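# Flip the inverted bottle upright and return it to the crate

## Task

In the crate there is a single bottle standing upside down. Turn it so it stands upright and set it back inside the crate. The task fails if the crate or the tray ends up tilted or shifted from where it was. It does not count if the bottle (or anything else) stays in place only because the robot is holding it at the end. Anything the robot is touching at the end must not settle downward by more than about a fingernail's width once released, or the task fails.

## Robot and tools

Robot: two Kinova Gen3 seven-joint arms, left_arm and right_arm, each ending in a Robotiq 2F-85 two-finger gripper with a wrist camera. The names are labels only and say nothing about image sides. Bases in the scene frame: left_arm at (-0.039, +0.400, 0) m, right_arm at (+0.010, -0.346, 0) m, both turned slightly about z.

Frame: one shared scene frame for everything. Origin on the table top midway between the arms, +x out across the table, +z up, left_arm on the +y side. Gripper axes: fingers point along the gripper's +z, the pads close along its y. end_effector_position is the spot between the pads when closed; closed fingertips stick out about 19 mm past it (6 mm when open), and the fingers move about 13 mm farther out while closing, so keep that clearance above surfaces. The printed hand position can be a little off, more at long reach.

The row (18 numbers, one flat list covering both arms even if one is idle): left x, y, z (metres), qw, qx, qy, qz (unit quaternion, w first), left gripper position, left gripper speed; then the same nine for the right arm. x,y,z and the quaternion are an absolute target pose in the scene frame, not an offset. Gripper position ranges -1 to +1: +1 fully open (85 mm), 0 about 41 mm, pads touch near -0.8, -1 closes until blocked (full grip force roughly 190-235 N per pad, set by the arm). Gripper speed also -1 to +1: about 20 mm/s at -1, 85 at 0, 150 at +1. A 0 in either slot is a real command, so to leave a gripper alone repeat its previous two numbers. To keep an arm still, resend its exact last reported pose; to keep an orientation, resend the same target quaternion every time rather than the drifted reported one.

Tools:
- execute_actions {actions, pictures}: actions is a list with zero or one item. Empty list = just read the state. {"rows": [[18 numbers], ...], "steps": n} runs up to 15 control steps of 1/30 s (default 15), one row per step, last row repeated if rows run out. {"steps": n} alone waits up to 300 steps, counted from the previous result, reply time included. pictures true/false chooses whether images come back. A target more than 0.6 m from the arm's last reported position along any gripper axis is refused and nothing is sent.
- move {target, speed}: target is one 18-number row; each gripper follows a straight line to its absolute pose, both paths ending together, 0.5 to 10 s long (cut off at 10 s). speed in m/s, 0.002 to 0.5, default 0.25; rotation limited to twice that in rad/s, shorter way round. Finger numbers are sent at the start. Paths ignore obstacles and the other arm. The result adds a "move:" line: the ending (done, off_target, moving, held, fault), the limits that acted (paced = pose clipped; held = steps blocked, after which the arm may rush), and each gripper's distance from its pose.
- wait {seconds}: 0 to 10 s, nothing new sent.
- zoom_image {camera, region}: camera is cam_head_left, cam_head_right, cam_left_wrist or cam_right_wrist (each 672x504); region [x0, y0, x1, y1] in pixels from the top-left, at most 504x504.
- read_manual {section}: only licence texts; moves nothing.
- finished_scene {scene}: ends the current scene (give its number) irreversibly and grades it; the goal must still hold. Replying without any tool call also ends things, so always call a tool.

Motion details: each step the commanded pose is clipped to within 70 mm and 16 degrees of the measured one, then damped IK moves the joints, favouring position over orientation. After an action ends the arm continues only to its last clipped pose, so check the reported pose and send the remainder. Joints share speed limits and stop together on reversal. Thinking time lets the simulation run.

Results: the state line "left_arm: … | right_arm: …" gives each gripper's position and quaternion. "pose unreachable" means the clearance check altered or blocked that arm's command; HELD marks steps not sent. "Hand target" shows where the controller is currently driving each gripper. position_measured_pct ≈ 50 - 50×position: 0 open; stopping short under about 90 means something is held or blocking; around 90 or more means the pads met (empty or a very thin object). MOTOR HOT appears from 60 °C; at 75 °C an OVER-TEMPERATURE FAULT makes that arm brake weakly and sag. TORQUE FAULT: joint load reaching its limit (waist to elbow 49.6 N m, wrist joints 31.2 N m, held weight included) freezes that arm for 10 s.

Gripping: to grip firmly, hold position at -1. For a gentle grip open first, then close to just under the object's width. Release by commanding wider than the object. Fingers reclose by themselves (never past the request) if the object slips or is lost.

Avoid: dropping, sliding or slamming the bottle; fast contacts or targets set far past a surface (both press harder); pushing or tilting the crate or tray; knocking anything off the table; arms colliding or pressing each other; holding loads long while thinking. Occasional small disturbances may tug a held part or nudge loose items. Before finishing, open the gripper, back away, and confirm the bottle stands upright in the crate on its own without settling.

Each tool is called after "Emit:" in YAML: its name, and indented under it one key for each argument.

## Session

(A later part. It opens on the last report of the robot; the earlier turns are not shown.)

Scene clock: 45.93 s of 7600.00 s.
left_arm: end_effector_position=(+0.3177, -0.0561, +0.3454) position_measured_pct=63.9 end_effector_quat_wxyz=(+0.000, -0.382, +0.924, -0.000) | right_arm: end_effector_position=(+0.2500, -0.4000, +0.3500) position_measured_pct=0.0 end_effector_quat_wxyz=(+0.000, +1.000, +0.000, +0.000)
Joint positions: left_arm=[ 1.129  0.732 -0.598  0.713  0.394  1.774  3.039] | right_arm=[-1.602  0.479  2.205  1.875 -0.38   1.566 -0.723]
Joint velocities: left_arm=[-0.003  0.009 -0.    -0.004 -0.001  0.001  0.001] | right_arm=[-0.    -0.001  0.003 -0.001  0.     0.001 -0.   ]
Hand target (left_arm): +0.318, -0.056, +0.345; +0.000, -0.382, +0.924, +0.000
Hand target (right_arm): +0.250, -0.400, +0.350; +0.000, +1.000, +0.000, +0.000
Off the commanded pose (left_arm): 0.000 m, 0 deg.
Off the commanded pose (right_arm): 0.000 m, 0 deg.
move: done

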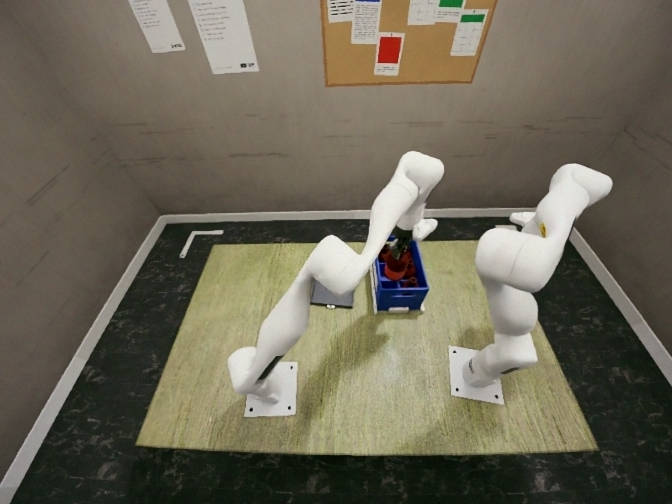

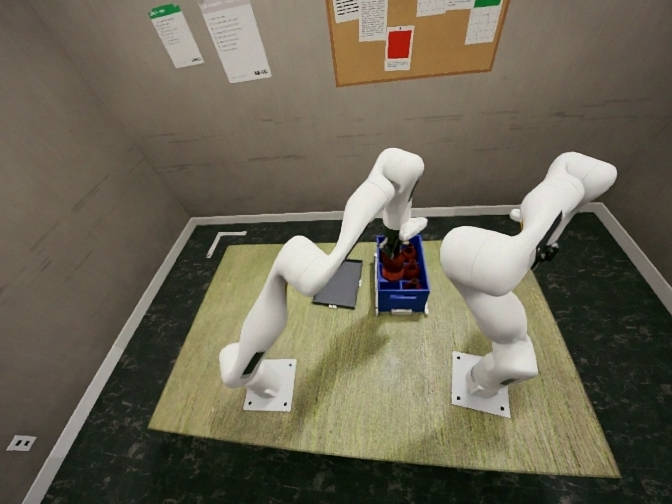

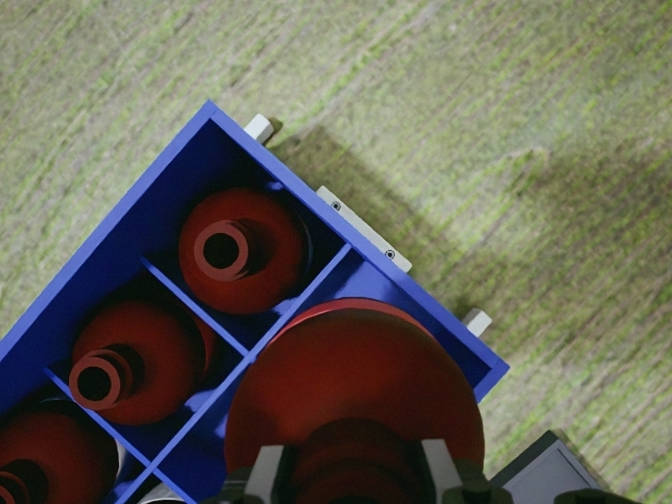

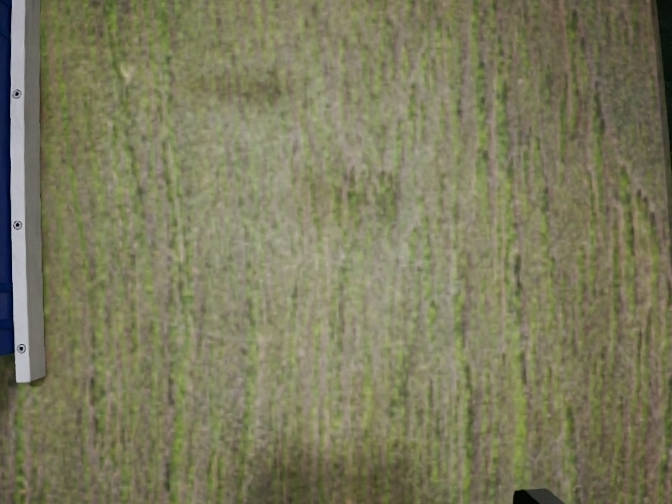

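Emit:
move:
  target: [0.318,-0.056,0.26,0,-0.383,0.924,0,-1,-0.7,0.25,-0.4,0.35,0,1,0,0,1,0]
  speed: 0.07

Emit:
move:
  target: [0.318,-0.056,0.165,0,-0.383,0.924,0,-1,-0.7,0.25,-0.4,0.35,0,1,0,0,1,0]
  speed: 0.04

Emit:
move:
  target: [0.318,-0.056,0.15,0,-0.383,0.924,0,-1,-0.7,0.25,-0.4,0.35,0,1,0,0,1,0]
  speed: 0.01

Scene clock: 48.47 s of 7600.00 s.
left_arm: end_effector_position=(+0.3182, -0.0558, +0.2600) position_measured_pct=63.9 end_effector_quat_wxyz=(+0.000, -0.383, +0.924, -0.000) | right_arm: end_effector_position=(+0.2500, -0.4000, +0.3500) position_measured_pct=0.0 end_effector_quat_wxyz=(+0.000, +1.000, +0.000, +0.000)
Joint positions: left_arm=[ 1.188  0.741 -0.607  0.991  0.396  1.51   2.987] | right_arm=[-1.602  0.479  2.205  1.875 -0.38   1.566 -0.723]
Joint velocities: left_arm=[ 0.002 -0.002  0.001  0.001  0.     0.     0.001] | right_arm=[ 0.    -0.003  0.    -0.001  0.     0.    -0.   ]
Hand target (left_arm): +0.318, -0.056, +0.260; +0.000, -0.383, +0.924, -0.000
Hand target (right_arm): +0.250, -0.400, +0.350; -0.000, +1.000, -0.000, +0.000
Off the commanded pose (left_arm): 0.000 m, 0 deg.
Off the commanded pose (right_arm): 0.000 m, 0 deg.
move: done

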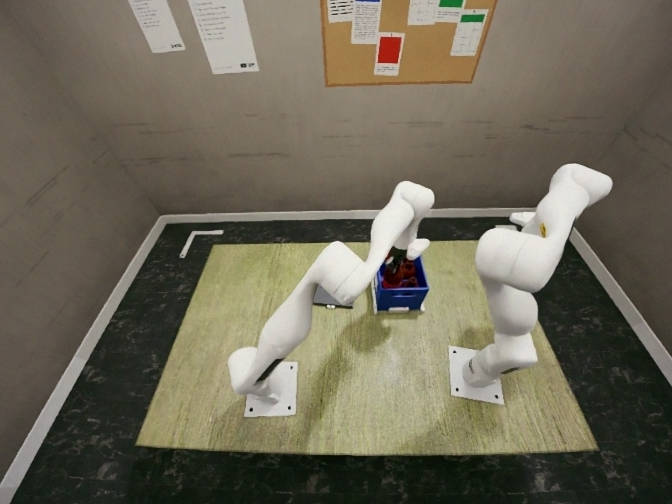

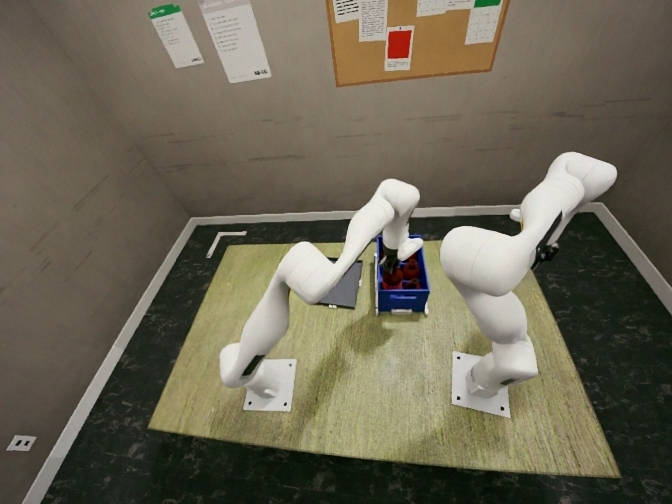

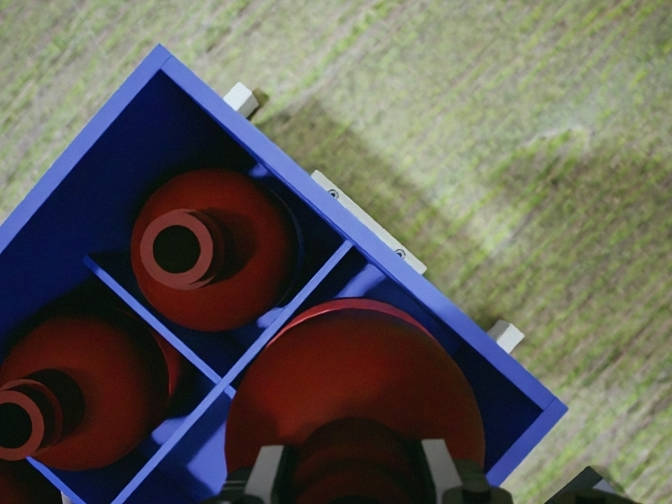

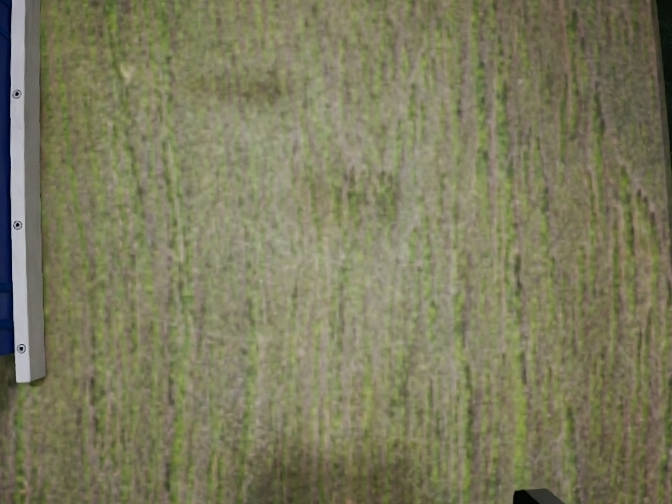

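Scene clock: 51.10 s of 7600.00 s.
left_arm: end_effector_position=(+0.3182, -0.0559, +0.1651) position_measured_pct=63.9 end_effector_quat_wxyz=(+0.000, -0.383, +0.924, -0.000) | right_arm: end_effector_position=(+0.2500, -0.4000, +0.3500) position_measured_pct=0.0 end_effector_quat_wxyz=(+0.000, +1.000, +0.000, +0.000)
Joint positions: left_arm=[ 1.21   0.81  -0.59   1.184  0.436  1.269  2.937] | right_arm=[-1.602  0.479  2.205  1.875 -0.38   1.566 -0.723]
Joint velocities: left_arm=[-0.  0. -0.  0. -0. -0. -0.] | right_arm=[-0.    -0.001 -0.001  0.    -0.001 -0.     0.   ]
Hand target (left_arm): +0.318, -0.056, +0.165; +0.000, -0.383, +0.924, -0.000
Hand target (right_arm): +0.250, -0.400, +0.350; -0.000, +1.000, +0.000, -0.000
Off the commanded pose (left_arm): 0.000 m, 0 deg.
Off the commanded pose (right_arm): 0.000 m, 0 deg.
move: done

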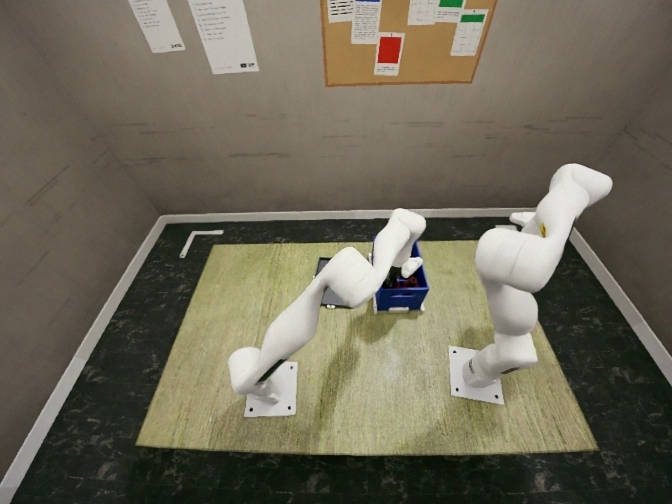

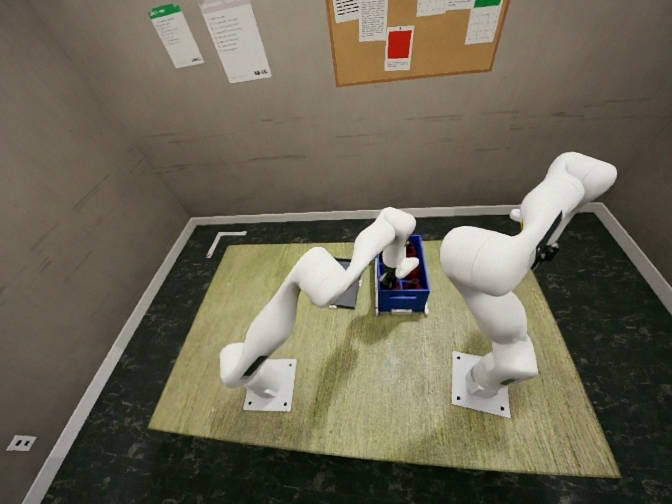

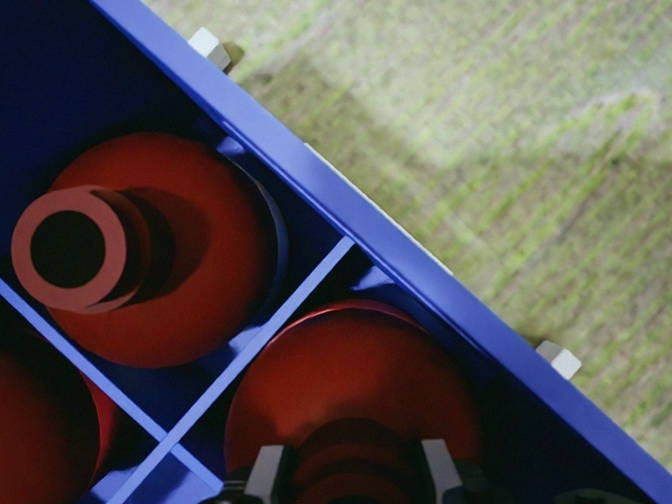

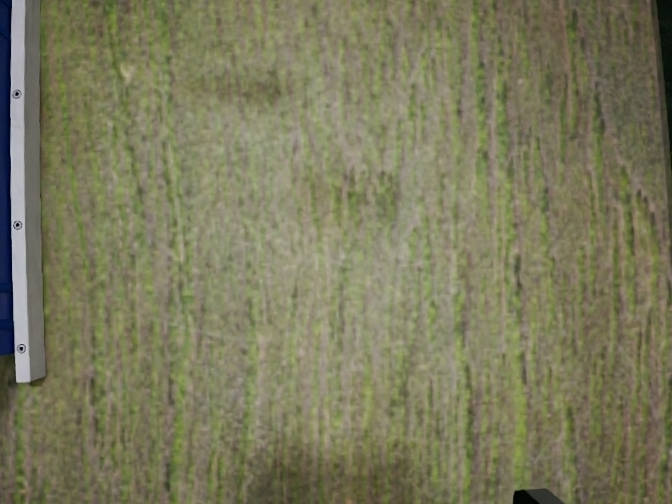

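Scene clock: 52.83 s of 7600.00 s.
left_arm: end_effector_position=(+0.3180, -0.0560, +0.1500) position_measured_pct=63.9 end_effector_quat_wxyz=(+0.000, -0.383, +0.924, -0.000) | right_arm: end_effector_position=(+0.2500, -0.4000, +0.3500) position_measured_pct=0.0 end_effector_quat_wxyz=(+0.000, +1.000, +0.000, +0.000)
Joint positions: left_arm=[ 1.21   0.825 -0.585  1.207  0.444  1.234  2.928] | right_arm=[-1.602  0.479  2.205  1.875 -0.38   1.566 -0.723]
Joint velocities: left_arm=[-0.     0.001  0.003 -0.    -0.    -0.    -0.   ] | right_arm=[ 0.     0.003 -0.     0.001  0.     0.     0.   ]
Hand target (left_arm): +0.318, -0.056, +0.150; +0.000, -0.383, +0.924, +0.000
Hand target (right_arm): +0.250, -0.400, +0.350; -0.000, +1.000, +0.000, -0.000
Off the commanded pose (left_arm): 0.000 m, 0 deg.
Off the commanded pose (right_arm): 0.000 m, 0 deg.
move: done

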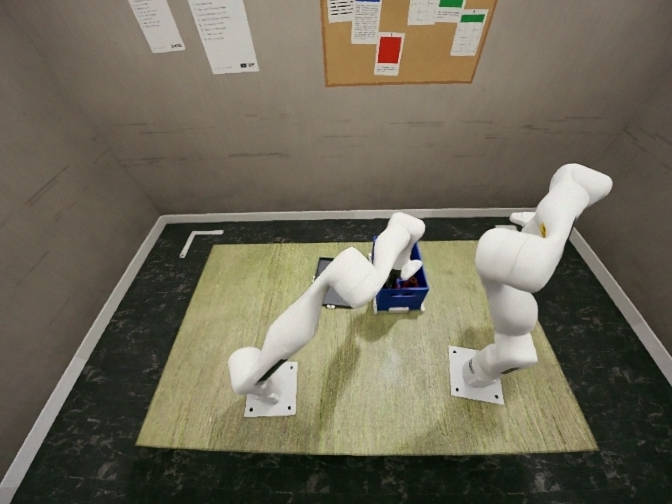

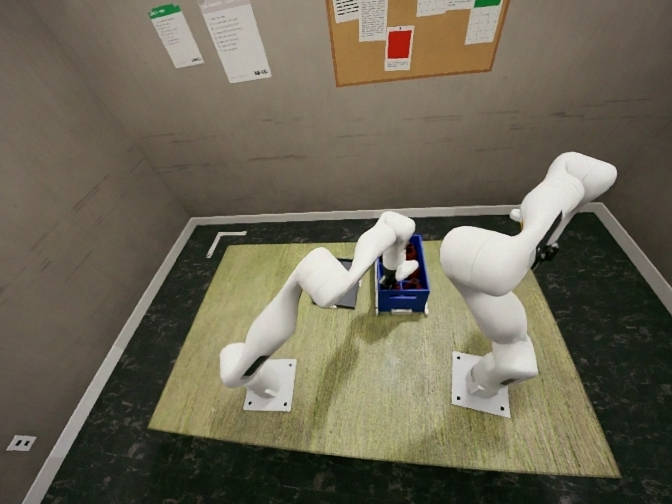

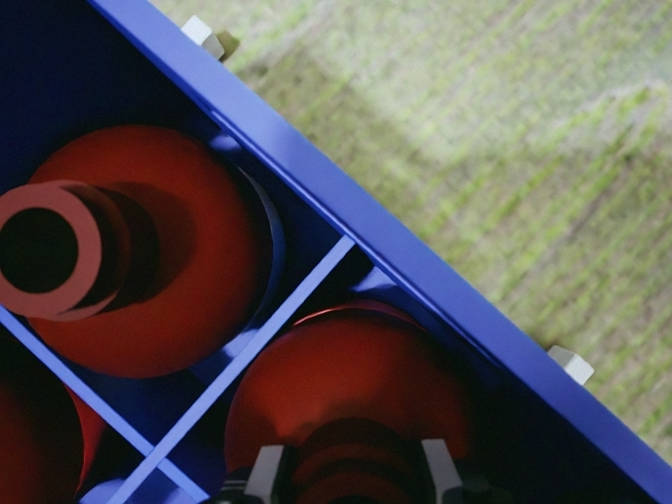

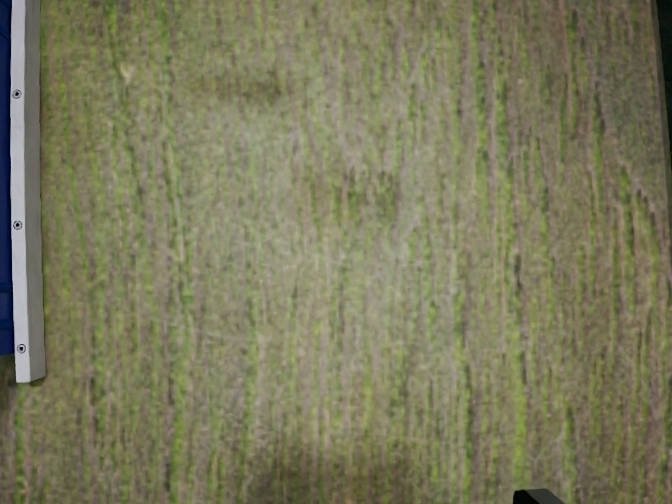

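Emit:
move:
  target: [0.318,-0.056,0.142,0,-0.383,0.924,0,-1,-0.7,0.25,-0.4,0.35,0,1,0,0,1,0]
  speed: 0.01

Scene clock: 54.53 s of 7600.00 s.
left_arm: end_effector_position=(+0.3188, -0.0563, +0.1463) position_measured_pct=63.9 end_effector_quat_wxyz=(+0.000, -0.383, +0.924, -0.003) | right_arm: end_effector_position=(+0.2500, -0.4000, +0.3500) position_measured_pct=0.0 end_effector_quat_wxyz=(+0.000, +1.000, +0.000, +0.000)
Joint positions: left_arm=[ 1.21   0.827 -0.585  1.216  0.449  1.219  2.923] | right_arm=[-1.602  0.479  2.205  1.875 -0.38   1.566 -0.723]
Joint velocities: left_arm=[ 0.     0.    -0.001  0.    -0.    -0.001 -0.001] | right_arm=[-0.     0.     0.     0.    -0.    -0.     0.001]
Hand target (left_arm): +0.318, -0.056, +0.142; +0.000, -0.383, +0.924, +0.000
Hand target (right_arm): +0.250, -0.400, +0.350; -0.000, +1.000, +0.000, -0.000
Off the commanded pose (left_arm): 0.004 m, 0 deg.
Off the commanded pose (right_arm): 0.000 m, 0 deg.
move: off_target (left_arm)

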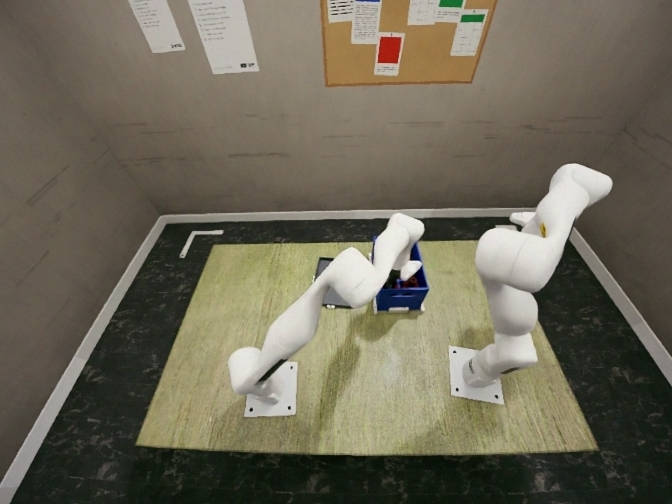

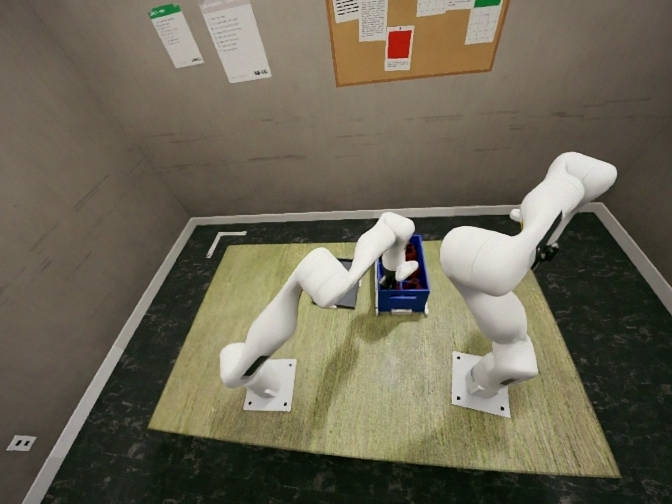

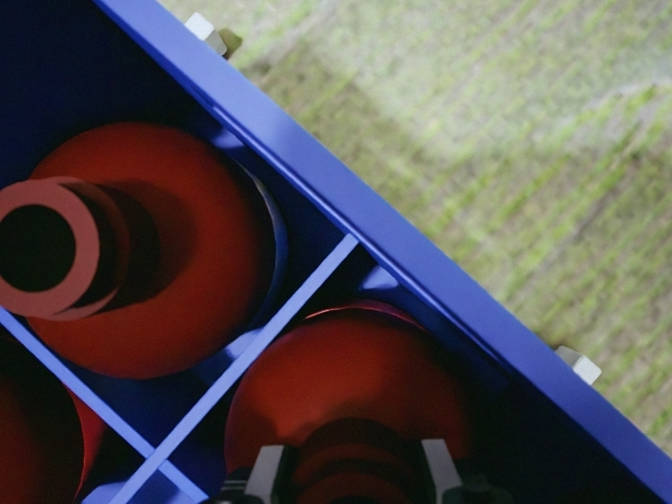

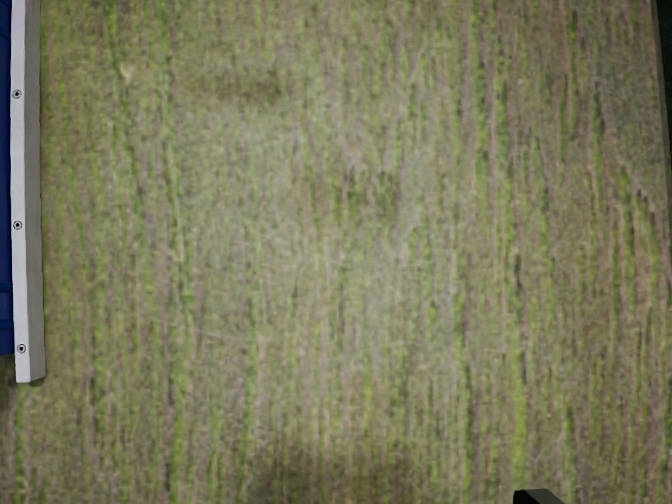

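Emit:
move:
  target: [0.318,-0.056,0.148,0,-0.383,0.924,0,-0.1,-0.5,0.25,-0.4,0.35,0,1,0,0,1,0]
  speed: 0.01

Emit:
move:
  target: [0.318,-0.056,0.27,0,-0.383,0.924,0,-0.1,-0.5,0.25,-0.4,0.35,0,1,0,0,1,0]
  speed: 0.1

Scene clock: 56.13 s of 7600.00 s.
left_arm: end_effector_position=(+0.3180, -0.0560, +0.1480) position_measured_pct=54.8 end_effector_quat_wxyz=(-0.000, -0.383, +0.924, -0.000) | right_arm: end_effector_position=(+0.2500, -0.4000, +0.3500) position_measured_pct=0.0 end_effector_quat_wxyz=(+0.000, +1.000, +0.000, +0.000)
Joint positions: left_arm=[ 1.21   0.827 -0.585  1.209  0.446  1.23   2.927] | right_arm=[-1.602  0.479  2.205  1.875 -0.38   1.566 -0.723]
Joint velocities: left_arm=[-0.     0.001  0.001 -0.002 -0.     0.    -0.001] | right_arm=[ 0.001  0.    -0.     0.001 -0.    -0.    -0.   ]
Hand target (left_arm): +0.318, -0.056, +0.148; -0.000, -0.383, +0.924, +0.000
Hand target (right_arm): +0.250, -0.400, +0.350; -0.000, +1.000, +0.000, -0.000
Off the commanded pose (left_arm): 0.000 m, 0 deg.
Off the commanded pose (right_arm): 0.000 m, 0 deg.
move: done

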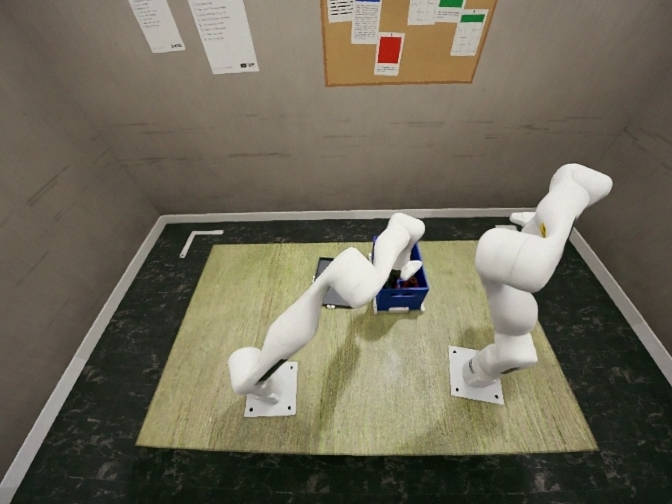

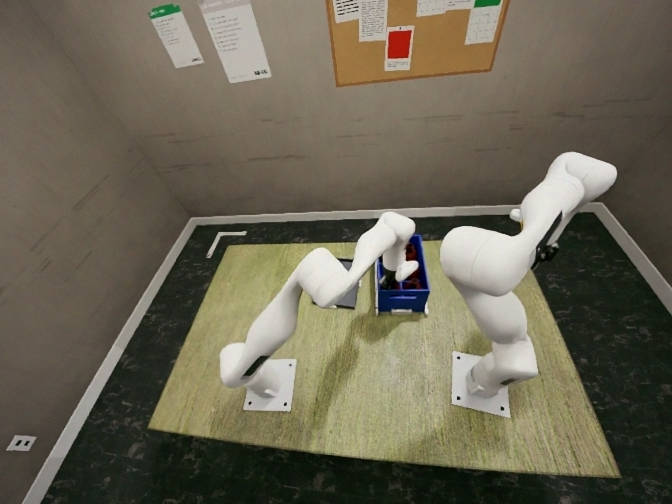

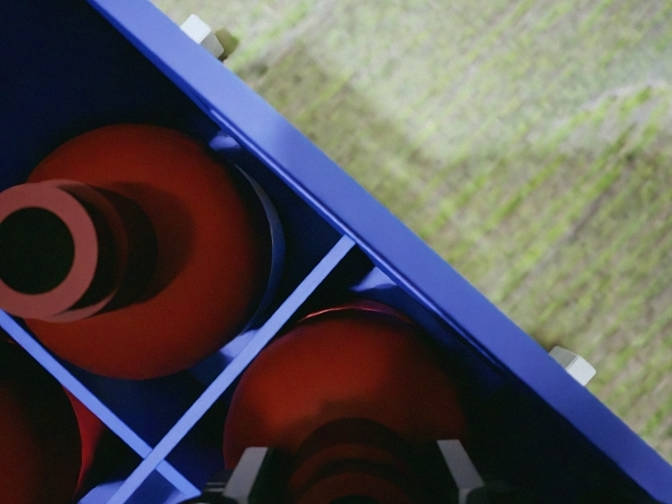

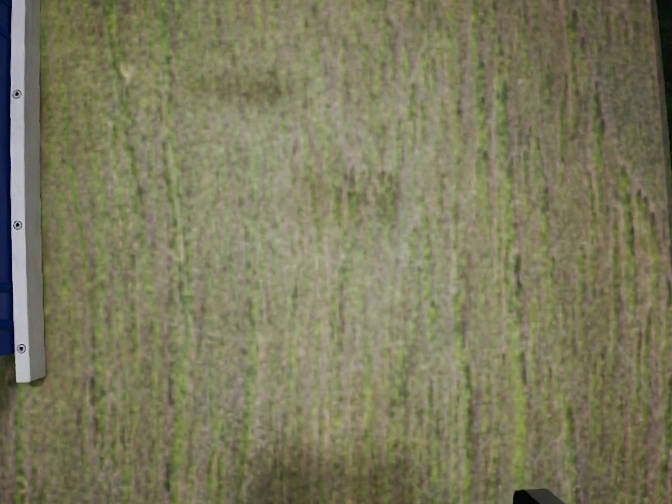

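Scene clock: 57.67 s of 7600.00 s.
left_arm: end_effector_position=(+0.3177, -0.0562, +0.2700) position_measured_pct=54.8 end_effector_quat_wxyz=(-0.000, -0.382, +0.924, -0.000) | right_arm: end_effector_position=(+0.2500, -0.4000, +0.3500) position_measured_pct=0.0 end_effector_quat_wxyz=(+0.000, +1.000, +0.000, +0.000)
Joint positions: left_arm=[ 1.184  0.737 -0.606  0.965  0.394  1.539  2.992] | right_arm=[-1.602  0.479  2.205  1.875 -0.38   1.566 -0.723]
Joint velocities: left_arm=[-0.002  0.002 -0.002 -0.001  0.    -0.    -0.   ] | right_arm=[ 0.    -0.001 -0.001  0.001  0.    -0.    -0.   ]
Hand target (left_arm): +0.318, -0.056, +0.270; -0.000, -0.383, +0.924, +0.000
Hand target (right_arm): +0.250, -0.400, +0.350; -0.000, +1.000, +0.000, -0.000
Off the commanded pose (left_arm): 0.000 m, 0 deg.
Off the commanded pose (right_arm): 0.000 m, 0 deg.
move: done

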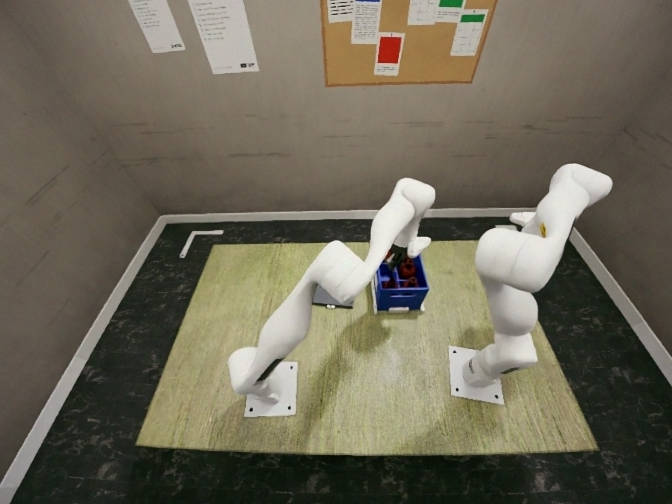

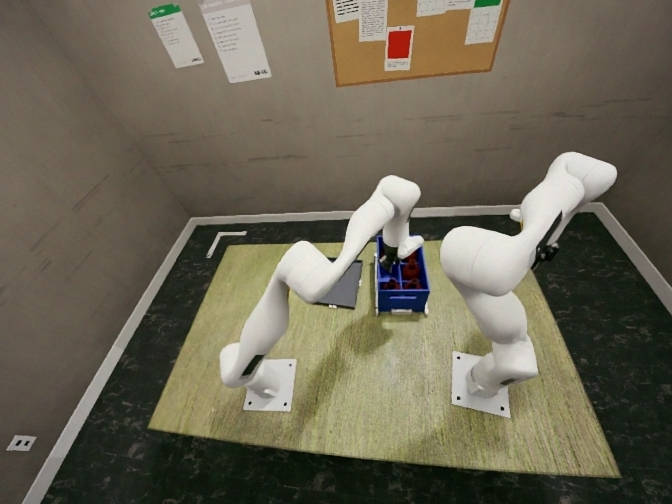

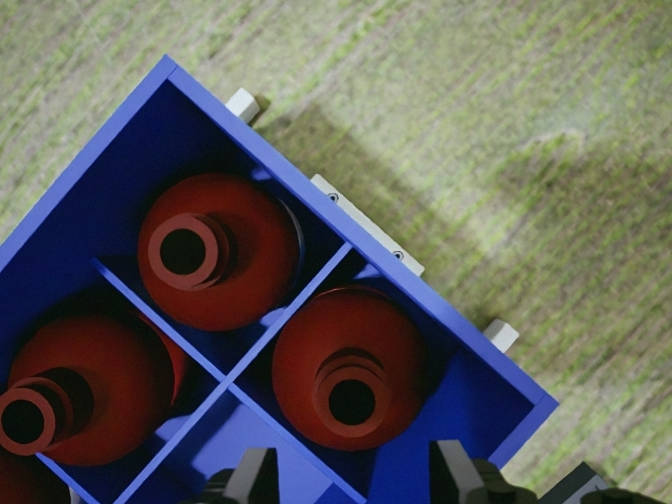

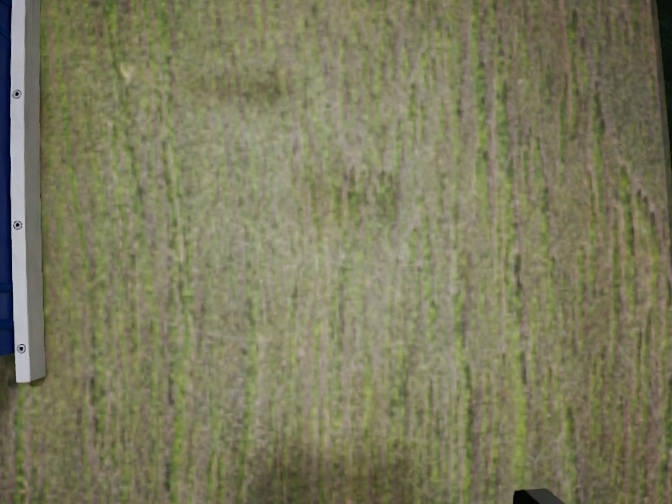

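Emit:
finished_scene:
  scene: 1

The scene is finished: the task was done.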